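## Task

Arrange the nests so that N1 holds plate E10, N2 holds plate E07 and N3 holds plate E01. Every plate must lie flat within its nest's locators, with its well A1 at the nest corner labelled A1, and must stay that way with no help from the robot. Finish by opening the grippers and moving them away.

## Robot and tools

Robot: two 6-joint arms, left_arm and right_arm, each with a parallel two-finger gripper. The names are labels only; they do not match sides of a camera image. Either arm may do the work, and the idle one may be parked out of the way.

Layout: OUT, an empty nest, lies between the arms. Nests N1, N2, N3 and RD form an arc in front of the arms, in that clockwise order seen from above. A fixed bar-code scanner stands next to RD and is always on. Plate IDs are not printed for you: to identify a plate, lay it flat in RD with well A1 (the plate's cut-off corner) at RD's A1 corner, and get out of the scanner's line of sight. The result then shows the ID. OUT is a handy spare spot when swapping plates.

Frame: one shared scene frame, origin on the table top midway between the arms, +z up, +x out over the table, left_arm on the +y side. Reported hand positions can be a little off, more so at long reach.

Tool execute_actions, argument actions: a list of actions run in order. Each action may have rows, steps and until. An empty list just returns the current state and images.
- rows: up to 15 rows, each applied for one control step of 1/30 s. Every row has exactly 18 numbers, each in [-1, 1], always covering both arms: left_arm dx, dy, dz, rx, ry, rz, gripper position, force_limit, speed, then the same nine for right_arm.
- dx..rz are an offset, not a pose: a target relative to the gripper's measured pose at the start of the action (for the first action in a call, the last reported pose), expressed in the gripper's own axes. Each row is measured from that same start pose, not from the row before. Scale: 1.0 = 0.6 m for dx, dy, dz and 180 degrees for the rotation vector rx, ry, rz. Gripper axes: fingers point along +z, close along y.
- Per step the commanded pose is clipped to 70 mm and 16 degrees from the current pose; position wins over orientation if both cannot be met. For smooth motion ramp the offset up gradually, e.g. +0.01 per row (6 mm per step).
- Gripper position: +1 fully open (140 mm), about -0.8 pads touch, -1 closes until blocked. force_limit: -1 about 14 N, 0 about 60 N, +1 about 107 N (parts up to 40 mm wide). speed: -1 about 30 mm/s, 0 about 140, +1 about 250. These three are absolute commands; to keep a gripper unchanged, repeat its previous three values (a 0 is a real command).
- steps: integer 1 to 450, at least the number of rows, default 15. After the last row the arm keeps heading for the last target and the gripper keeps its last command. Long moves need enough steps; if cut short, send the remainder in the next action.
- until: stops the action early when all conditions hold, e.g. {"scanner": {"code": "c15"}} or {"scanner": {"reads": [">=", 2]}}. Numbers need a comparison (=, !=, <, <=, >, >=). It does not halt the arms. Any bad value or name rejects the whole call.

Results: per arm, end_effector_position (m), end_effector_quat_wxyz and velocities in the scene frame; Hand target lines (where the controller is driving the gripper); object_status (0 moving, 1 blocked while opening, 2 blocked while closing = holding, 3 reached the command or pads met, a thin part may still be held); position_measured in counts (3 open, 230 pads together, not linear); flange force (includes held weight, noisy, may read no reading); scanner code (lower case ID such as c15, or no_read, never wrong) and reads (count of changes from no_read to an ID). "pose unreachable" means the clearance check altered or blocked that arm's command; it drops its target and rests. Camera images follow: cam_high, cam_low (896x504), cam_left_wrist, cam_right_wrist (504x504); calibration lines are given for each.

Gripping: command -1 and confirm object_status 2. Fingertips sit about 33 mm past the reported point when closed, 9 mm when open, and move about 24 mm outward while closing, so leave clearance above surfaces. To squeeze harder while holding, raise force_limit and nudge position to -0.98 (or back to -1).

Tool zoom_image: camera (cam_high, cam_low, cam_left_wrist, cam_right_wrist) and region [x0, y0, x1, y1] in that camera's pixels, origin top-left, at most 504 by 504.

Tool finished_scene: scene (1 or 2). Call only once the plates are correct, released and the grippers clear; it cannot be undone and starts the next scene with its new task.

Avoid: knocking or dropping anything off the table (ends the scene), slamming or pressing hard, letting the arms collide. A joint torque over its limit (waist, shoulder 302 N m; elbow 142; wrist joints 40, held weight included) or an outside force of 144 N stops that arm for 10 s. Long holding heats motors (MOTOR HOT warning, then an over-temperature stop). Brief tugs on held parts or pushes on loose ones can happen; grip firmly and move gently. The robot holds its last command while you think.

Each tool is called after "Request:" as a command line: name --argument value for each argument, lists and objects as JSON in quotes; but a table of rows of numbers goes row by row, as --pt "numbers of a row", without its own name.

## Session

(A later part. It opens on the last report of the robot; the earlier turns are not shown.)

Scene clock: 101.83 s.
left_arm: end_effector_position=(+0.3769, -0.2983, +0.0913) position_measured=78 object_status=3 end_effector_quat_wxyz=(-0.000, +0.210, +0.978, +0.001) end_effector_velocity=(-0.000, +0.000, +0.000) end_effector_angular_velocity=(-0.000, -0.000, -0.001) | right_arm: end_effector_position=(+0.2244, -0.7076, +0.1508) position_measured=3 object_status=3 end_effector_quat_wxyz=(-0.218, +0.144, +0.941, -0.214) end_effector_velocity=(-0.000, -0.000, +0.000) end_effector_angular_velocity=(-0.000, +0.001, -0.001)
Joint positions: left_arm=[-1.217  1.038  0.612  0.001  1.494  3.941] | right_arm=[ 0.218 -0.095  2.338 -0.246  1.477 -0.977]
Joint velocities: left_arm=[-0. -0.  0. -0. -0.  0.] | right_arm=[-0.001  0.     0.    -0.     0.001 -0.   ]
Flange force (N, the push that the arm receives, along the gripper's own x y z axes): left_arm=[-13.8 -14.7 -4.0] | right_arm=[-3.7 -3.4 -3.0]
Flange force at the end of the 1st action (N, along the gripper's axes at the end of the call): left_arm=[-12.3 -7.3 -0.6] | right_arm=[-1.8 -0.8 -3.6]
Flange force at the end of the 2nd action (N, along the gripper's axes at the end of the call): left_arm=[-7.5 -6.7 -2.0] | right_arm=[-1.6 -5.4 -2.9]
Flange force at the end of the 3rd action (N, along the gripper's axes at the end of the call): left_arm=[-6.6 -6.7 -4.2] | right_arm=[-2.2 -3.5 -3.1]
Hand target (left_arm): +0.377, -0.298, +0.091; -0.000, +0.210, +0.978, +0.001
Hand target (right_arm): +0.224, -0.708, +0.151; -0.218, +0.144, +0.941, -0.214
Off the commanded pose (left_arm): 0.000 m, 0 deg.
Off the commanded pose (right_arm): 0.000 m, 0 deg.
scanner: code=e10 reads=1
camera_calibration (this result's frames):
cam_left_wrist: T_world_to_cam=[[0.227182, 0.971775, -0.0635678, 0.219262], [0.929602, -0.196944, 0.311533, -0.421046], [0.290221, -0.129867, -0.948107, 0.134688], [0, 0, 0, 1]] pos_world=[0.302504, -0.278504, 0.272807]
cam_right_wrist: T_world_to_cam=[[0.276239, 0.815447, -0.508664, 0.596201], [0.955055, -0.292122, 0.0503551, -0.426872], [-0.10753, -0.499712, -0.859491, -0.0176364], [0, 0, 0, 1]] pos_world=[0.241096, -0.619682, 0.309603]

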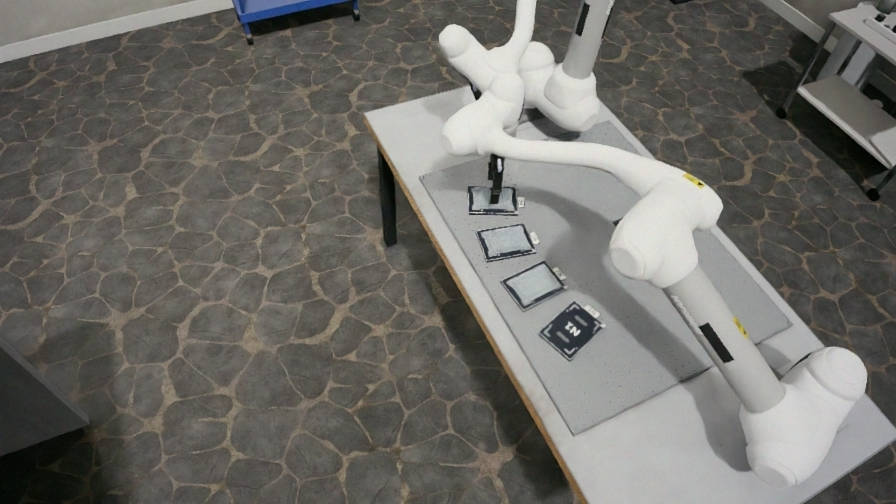

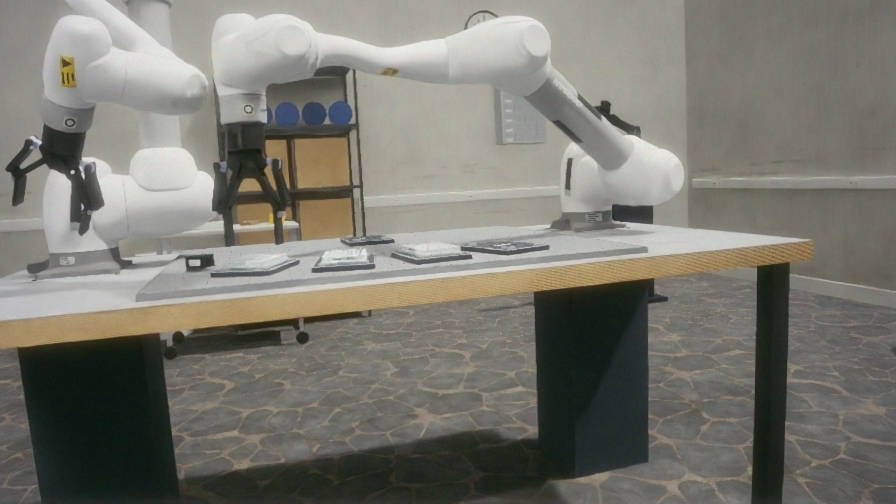

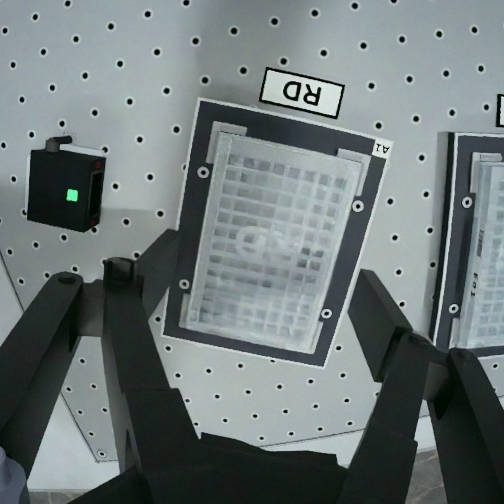

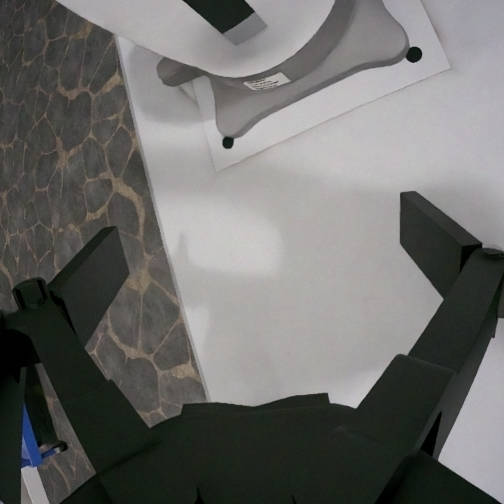

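Request:
execute_actions --actions '[{"rows":[[0,0,0.03,0,0,0,0.4,0,-0.5,0,0,0,0,0,0,1,0,0],[0,0,0.0608,0,0,0,0.4,0,-0.5,0,0,0,0,0,0,1,0,0]],"steps":22},{"rows":[[0,0,0,0,0,0,-1,0,-0.7,0,0,0,0,0,0,1,0,0]],"steps":18},{"rows":[[0,0,-0.01,0,0,0,-1,0,-0.7,0,0,0,0,0,0,1,0,0],[0,0,-0.02,0,0,0,-1,0,-0.7,0,0,0,0,0,0,1,0,0],[0,0,-0.035,0,0,0,-1,0,-0.7,0,0,0,0,0,0,1,0,0],[0,0,-0.05,0,0,0,-1,0,-0.7,0,0,0,0,0,0,1,0,0],[0,0,-0.07,0,0,0,-1,0,-0.7,0,0,0,0,0,0,1,0,0]],"steps":22},{"rows":[[0.004,0.01,0,0,0,-0.003,-1,0,-0.7,0,0,0,0,0,0,1,0,0],[0.01,0.025,0,0,0,-0.007,-1,0,-0.7,0,0,0,0,0,0,1,0,0],[0.018,0.045,0,0,0,-0.013,-1,0,-0.7,0,0,0,0,0,0,1,0,0],[0.028,0.07,0,0,0,-0.02,-1,0,-0.7,0,0,0,0,0,0,1,0,0],[0.04,0.1,0,0,0,-0.029,-1,0,-0.7,0,0,0,0,0,0,1,0,0],[0.052,0.13,0,0,0,-0.038,-1,0,-0.7,0,0,0,0,0,0,1,0,0],[0.064,0.16,0,0,0,-0.047,-1,0,-0.7,0,0,0,0,0,0,1,0,0],[0.076,0.19,0,0,0,-0.055,-1,0,-0.7,0,0,0,0,0,0,1,0,0],[0.088,0.22,0,0,0,-0.064,-1,0,-0.7,0,0,0,0,0,0,1,0,0],[0.33,0.8226,0,0,0,-0.2394,-1,0,-0.7,0,0,0,0,0,0,1,0,0]],"steps":62},{"rows":[[0,0,0.01,0,0,0,-1,0,-0.7,0,0,0,0,0,0,1,0,0],[0,0,0.02,0,0,0,-1,0,-0.7,0,0,0,0,0,0,1,0,0],[0,0,0.035,0,0,0,-1,0,-0.7,0,0,0,0,0,0,1,0,0],[0,0,0.056,0,0,0,-1,0,-0.7,0,0,0,0,0,0,1,0,0]],"steps":20}]'

Request:
zoom_image --camera "cam_left_wrist" --region '[140, 80, 440, 420]'

Scene clock: 116.47 s.
left_arm: end_effector_position=(+0.3985, +0.2328, +0.0646) position_measured=106 object_status=2 end_effector_quat_wxyz=(+0.000, -0.164, +0.986, +0.001) end_effector_velocity=(-0.000, +0.000, -0.001) end_effector_angular_velocity=(+0.001, +0.001, -0.000) | right_arm: end_effector_position=(+0.2244, -0.7076, +0.1508) position_measured=3 object_status=3 end_effector_quat_wxyz=(-0.218, +0.144, +0.941, -0.214) end_effector_velocity=(-0.000, -0.001, +0.000) end_effector_angular_velocity=(-0.001, +0.001, +0.001)
Joint positions: left_arm=[-0.878  0.344  1.878  0.002  0.921  3.526] | right_arm=[ 0.218 -0.095  2.338 -0.246  1.477 -0.977]
Joint velocities: left_arm=[0.    0.001 0.    0.    0.    0.   ] | right_arm=[-0.    -0.     0.001 -0.002  0.001 -0.001]
Flange force (N, the push that the arm receives, along the gripper's own x y z axes): left_arm=[-0.6 -6.5 -3.0] | right_arm=[-2.0 -4.1 -3.2]
Flange force at the end of the 1st action (N, along the gripper's axes at the end of the call): left_arm=[0.2 -13.8 -3.0] | right_arm=[-1.3 -4.5 -3.0]
Flange force at the end of the 2nd action (N, along the gripper's axes at the end of the call): left_arm=[-1.2 -12.1 -31.8] | right_arm=[-1.9 -1.8 -3.3]
Flange force at the end of the 3rd action (N, along the gripper's axes at the end of the call): left_arm=no reading | right_arm=[-1.4 -4.3 -3.4]
Flange force at the end of the 4th action (N, along the gripper's axes at the end of the call): left_arm=[1.0 -7.0 -4.2] | right_arm=[-3.0 -5.6 -2.2]
Hand target (left_arm): +0.399, +0.233, +0.065; +0.000, -0.164, +0.986, +0.001
Hand target (right_arm): +0.224, -0.708, +0.151; -0.218, +0.144, +0.941, -0.214
Off the commanded pose (left_arm): 0.000 m, 0 deg.
Off the commanded pose (right_arm): 0.000 m, 0 deg.
scanner: code=no_read reads=1
camera_calibration (this result's frames):
cam_left_wrist: T_world_to_cam=[[-0.498189, 0.86469, -0.0641814, 0.0106048], [0.81255, 0.491417, 0.313482, -0.441958], [0.302605, 0.104023, -0.947423, 0.112662], [0, 0, 0, 1]] pos_world=[0.330304, 0.196296, 0.245966]
cam_right_wrist: T_world_to_cam=[[0.276239, 0.815447, -0.508664, 0.596201], [0.955055, -0.292122, 0.0503553, -0.426873], [-0.10753, -0.499712, -0.859492, -0.0176362], [0, 0, 0, 1]] pos_world=[0.241096, -0.619682, 0.309603]

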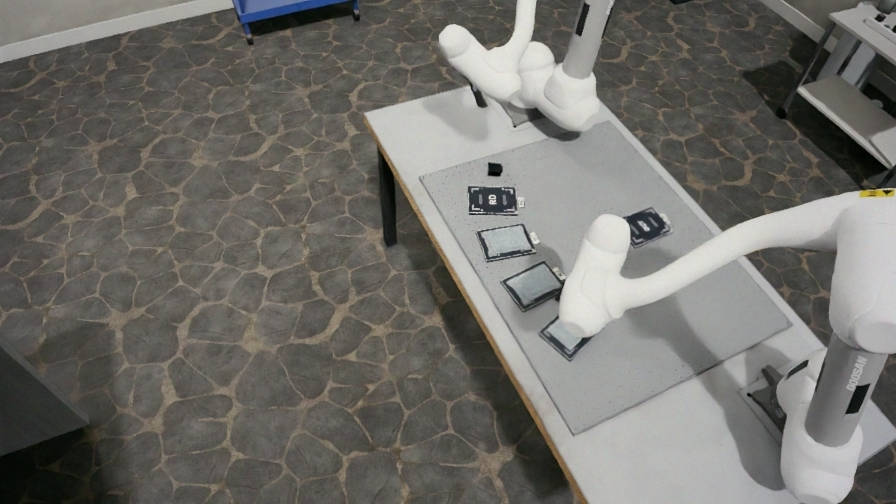

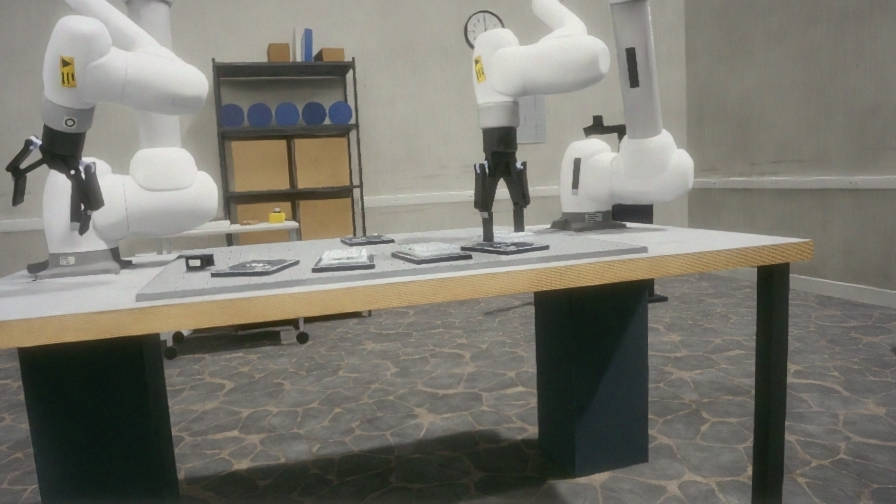

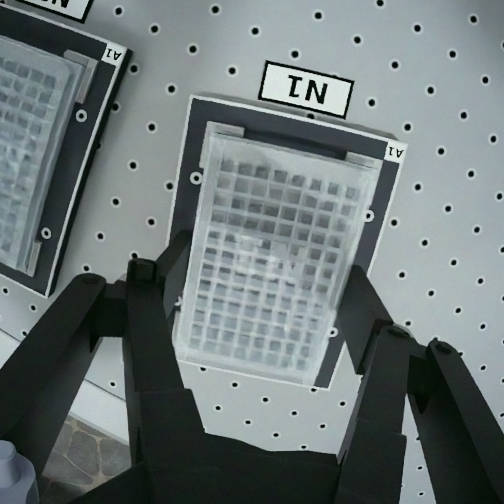

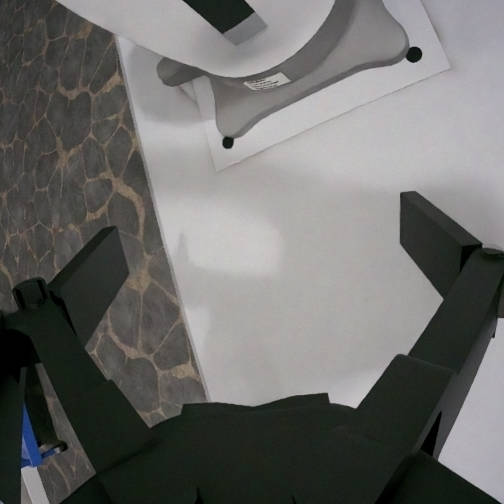

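Region (140, 80, 440, 420) of cam_left_wrist's 504x504 image, scaled by 1.482, with more detail than that image has; it fills the left 445 columns of this view, and the rest is white.

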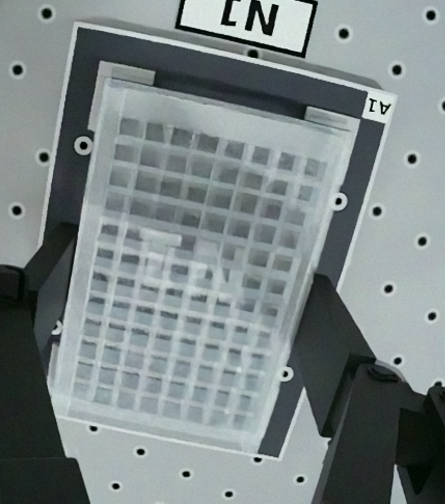

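Consistent with the earlier offset: shift −x slightly.

Request:
execute_actions --actions '[{"rows":[[-0.001,0,0.007,0,0,0,-1,0,-0.7,0,0,0,0,0,0,1,0,0]],"steps":10},{"rows":[[0,0,0.003,0,0,0,-1,0,-0.7,0,0,0,0,0,0,1,0,0]],"steps":9},{"rows":[[0,0,0.003,0,0,0,-1,0,-0.7,0,0,0,0,0,0,1,0,0]],"steps":9},{"rows":[[0,0,0.003,0,0,0,-1,0,-0.7,0,0,0,0,0,0,1,0,0]],"steps":9}]'

Scene clock: 123.30 s.
left_arm: end_effector_position=(+0.3991, +0.2330, +0.0551) position_measured=106 object_status=2 end_effector_quat_wxyz=(+0.000, -0.164, +0.986, +0.001) end_effector_velocity=(+0.000, -0.000, +0.000) end_effector_angular_velocity=(-0.001, -0.001, -0.000) | right_arm: end_effector_position=(+0.2244, -0.7076, +0.1508) position_measured=3 object_status=3 end_effector_quat_wxyz=(-0.218, +0.144, +0.941, -0.214) end_effector_velocity=(-0.000, +0.000, -0.001) end_effector_angular_velocity=(+0.000, +0.002, +0.000)
Joint positions: left_arm=[-0.878  0.355  1.884  0.002  0.904  3.526] | right_arm=[ 0.218 -0.095  2.338 -0.246  1.477 -0.977]
Joint velocities: left_arm=[-0.    -0.    -0.     0.    -0.001  0.   ] | right_arm=[ 0.001  0.002  0.     0.001 -0.     0.   ]
Flange force (N, the push that the arm receives, along the gripper's own x y z axes): left_arm=[-1.1 -1.2 -6.2] | right_arm=[-0.9 -2.4 -2.7]
Flange force at the end of the 1st action (N, along the gripper's axes at the end of the call): left_arm=[-0.7 -13.2 0.1] | right_arm=[-1.3 -3.8 -3.4]
Flange force at the end of the 2nd action (N, along the gripper's axes at the end of the call): left_arm=[-2.2 -8.0 -1.9] | right_arm=[-2.2 -2.5 -3.3]
Flange force at the end of the 3rd action (N, along the gripper's axes at the end of the call): left_arm=[-2.1 -5.2 -0.9] | right_arm=[-3.1 -4.1 -2.1]
Hand target (left_arm): +0.399, +0.233, +0.055; +0.000, -0.164, +0.986, +0.001
Hand target (right_arm): +0.224, -0.708, +0.151; -0.218, +0.144, +0.941, -0.214
Off the commanded pose (left_arm): 0.000 m, 0 deg.
Off the commanded pose (right_arm): 0.000 m, 0 deg.
scanner: code=no_read reads=1
camera_calibration (this result's frames):
cam_left_wrist: T_world_to_cam=[[-0.498147, 0.864719, -0.0641172, 0.0100504], [0.812558, 0.491349, 0.313569, -0.439565], [0.302653, 0.104105, -0.947398, 0.103397], [0, 0, 0, 1]] pos_world=[0.330885, 0.196525, 0.236436]
cam_right_wrist: T_world_to_cam=[[0.276239, 0.815447, -0.508664, 0.596201], [0.955055, -0.292122, 0.0503552, -0.426872], [-0.10753, -0.499712, -0.859492, -0.0176364], [0, 0, 0, 1]] pos_world=[0.241096, -0.619682, 0.309603]

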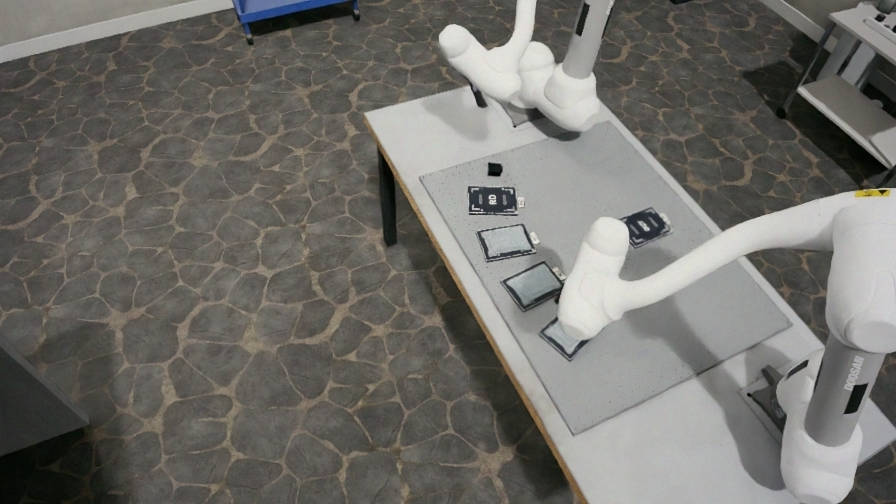

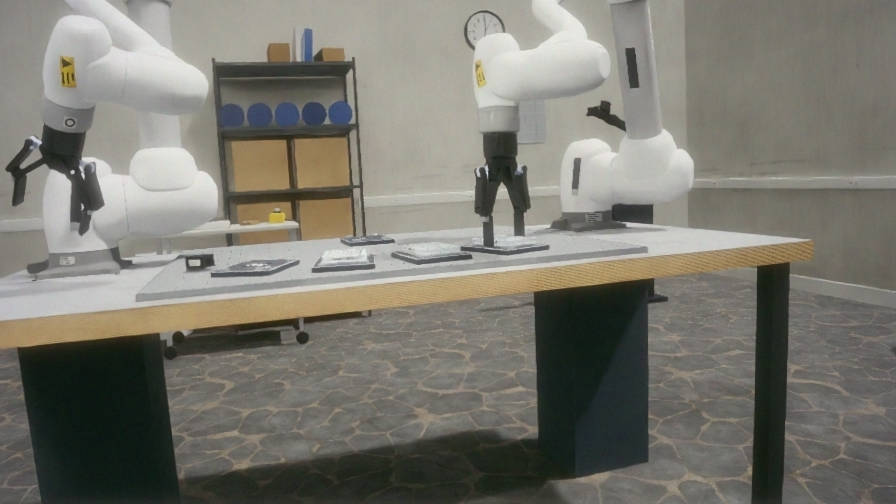

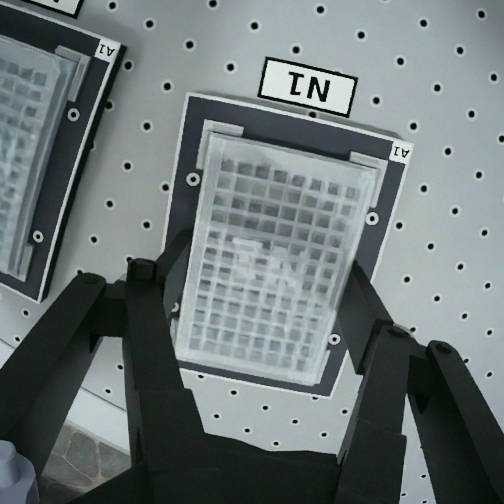

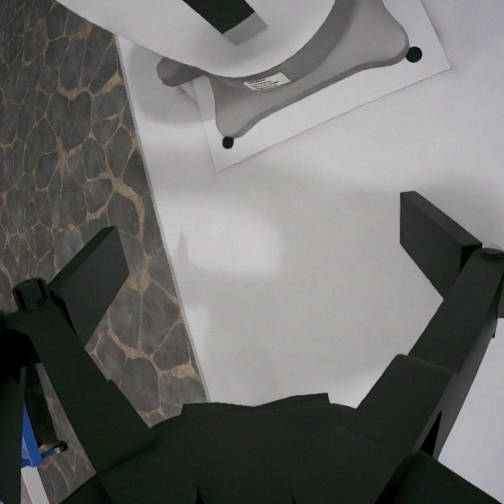

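Request:
execute_actions --actions '[{"rows":[[0,0,0.001,0,0,0,-1,0,-0.7,0,0,0,0,0,0,1,0,0]],"steps":7},{"rows":[[0,0,0,0,0,0,0.4,0,-0.5,0,0,0,0,0,0,1,0,0]],"steps":12},{"rows":[[0,0,-0.3,0,0,0,0.4,0,-0.5,0,0,0,0,0,0,1,0,0]],"steps":30}]'

Request:
zoom_image --camera "cam_low" --region '[300, 220, 560, 280]'

Scene clock: 128.93 s.
left_arm: end_effector_position=(+0.3987, +0.2326, +0.2346) position_measured=78 object_status=3 end_effector_quat_wxyz=(+0.000, -0.164, +0.986, +0.001) end_effector_velocity=(+0.001, -0.001, +0.001) end_effector_angular_velocity=(-0.001, -0.001, +0.000) | right_arm: end_effector_position=(+0.2244, -0.7076, +0.1508) position_measured=3 object_status=3 end_effector_quat_wxyz=(-0.218, +0.144, +0.941, -0.214) end_effector_velocity=(+0.000, +0.000, -0.000) end_effector_angular_velocity=(+0.001, -0.001, -0.000)
Joint positions: left_arm=[-0.878  0.21   1.711  0.002  1.222  3.527] | right_arm=[ 0.218 -0.095  2.338 -0.246  1.477 -0.977]
Joint velocities: left_arm=[ 0.     0.001 -0.002 -0.     0.    -0.   ] | right_arm=[ 0.    -0.    -0.     0.001 -0.001  0.   ]
Flange force (N, the push that the arm receives, along the gripper's own x y z axes): left_arm=[0.2 -8.4 -5.6] | right_arm=[-2.5 -2.8 -2.5]
Flange force at the end of the 1st action (N, along the gripper's axes at the end of the call): left_arm=[2.2 -5.5 -5.2] | right_arm=[-1.0 -3.1 -2.9]
Flange force at the end of the 2nd action (N, along the gripper's axes at the end of the call): left_arm=[-2.9 -6.5 -3.1] | right_arm=[-2.7 -3.6 -3.0]
Hand target (left_arm): +0.399, +0.233, +0.235; +0.000, -0.164, +0.986, +0.001
Hand target (right_arm): +0.224, -0.708, +0.151; -0.218, +0.144, +0.941, -0.214
Off the commanded pose (left_arm): 0.000 m, 0 deg.
Off the commanded pose (right_arm): 0.000 m, 0 deg.
scanner: code=no_read reads=1
camera_calibration (this result's frames):
cam_left_wrist: T_world_to_cam=[[-0.497899, 0.864849, -0.064287, 0.0216271], [0.812712, 0.491181, 0.313432, -0.495378], [0.302648, 0.10381, -0.947432, 0.273694], [0, 0, 0, 1]] pos_world=[0.330535, 0.196204, 0.415965]
cam_right_wrist: T_world_to_cam=[[0.276239, 0.815447, -0.508664, 0.596201], [0.955055, -0.292122, 0.0503552, -0.426872], [-0.10753, -0.499712, -0.859492, -0.0176364], [0, 0, 0, 1]] pos_world=[0.241096, -0.619682, 0.309603]

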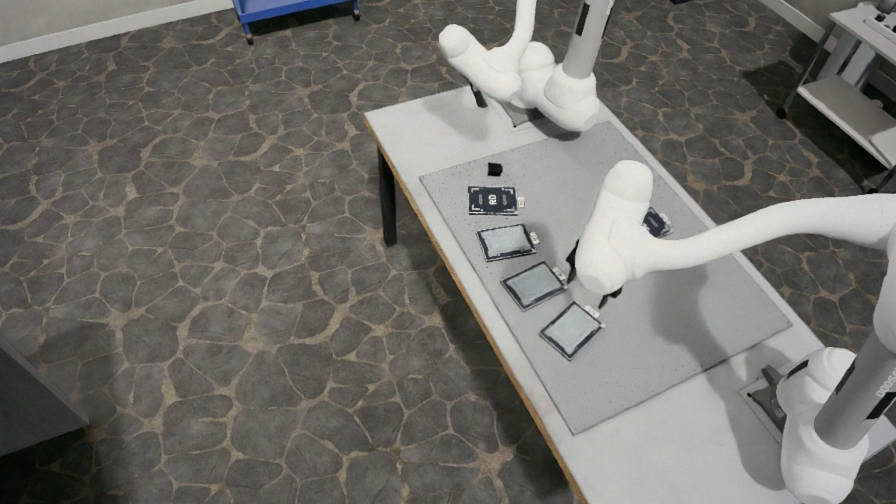

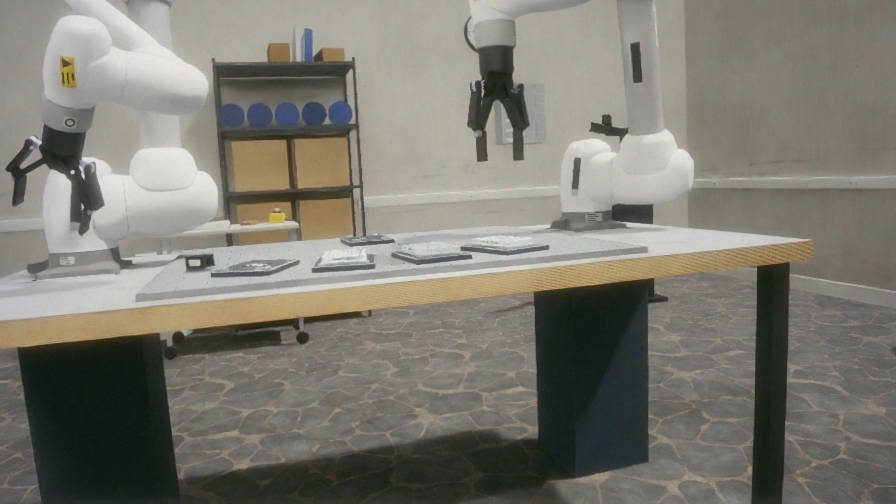

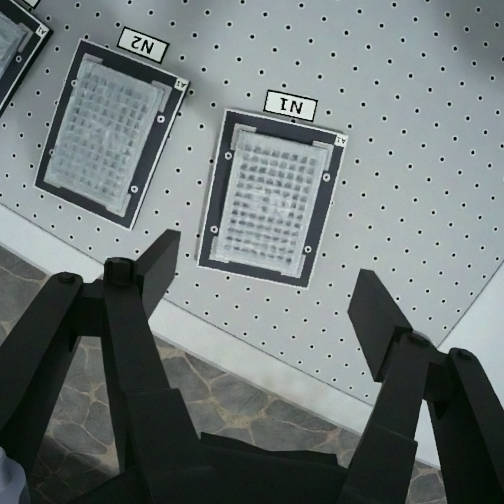

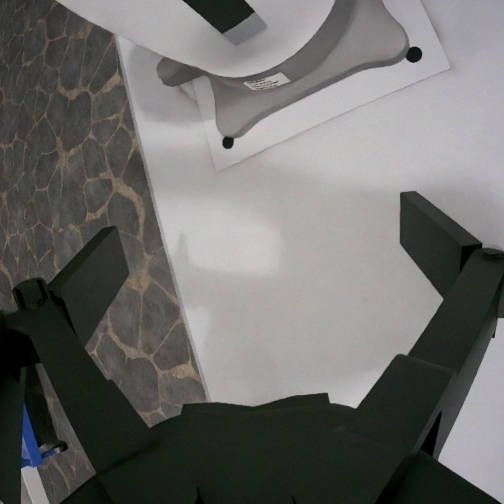

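Region (300, 220, 560, 280) of cam_low's 896x504 image, scaled by 1.938, with more detail than that image has; it fills the top 116 rows of this view, and the rest is white.

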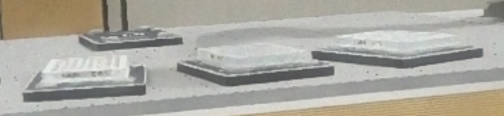

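Request:
zoom_image --camera "cam_high" --region '[460, 210, 580, 320]'

Request:
zoom_image --camera "cam_low" --region '[285, 200, 405, 280]'

Region (460, 210, 580, 320) of cam_high's 896x504 image, scaled by 4.200, with more detail than that image has; it fills the top 462 rows of this view, and the rest is white.

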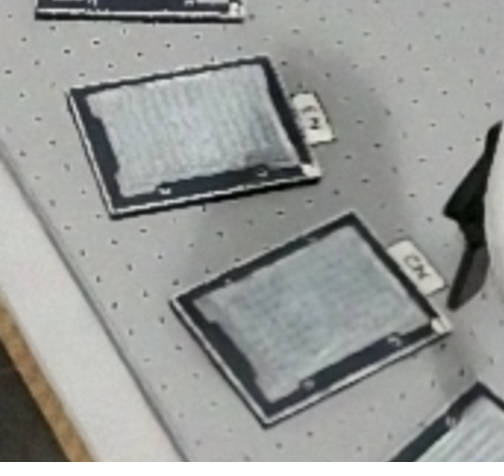

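Region (285, 200, 405, 280) of cam_low's 896x504 image, scaled by 4.200, with more detail than that image has.

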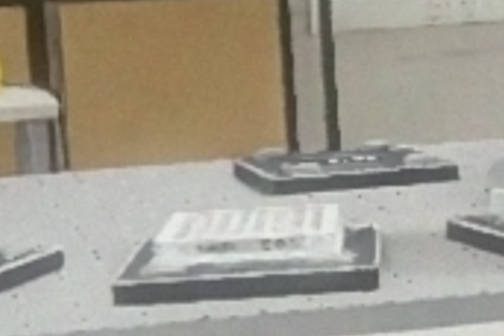

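It matches the original seated position; only the lighting changed.

Request:
finished_scene --scene 2

The scene is finished: the task was done.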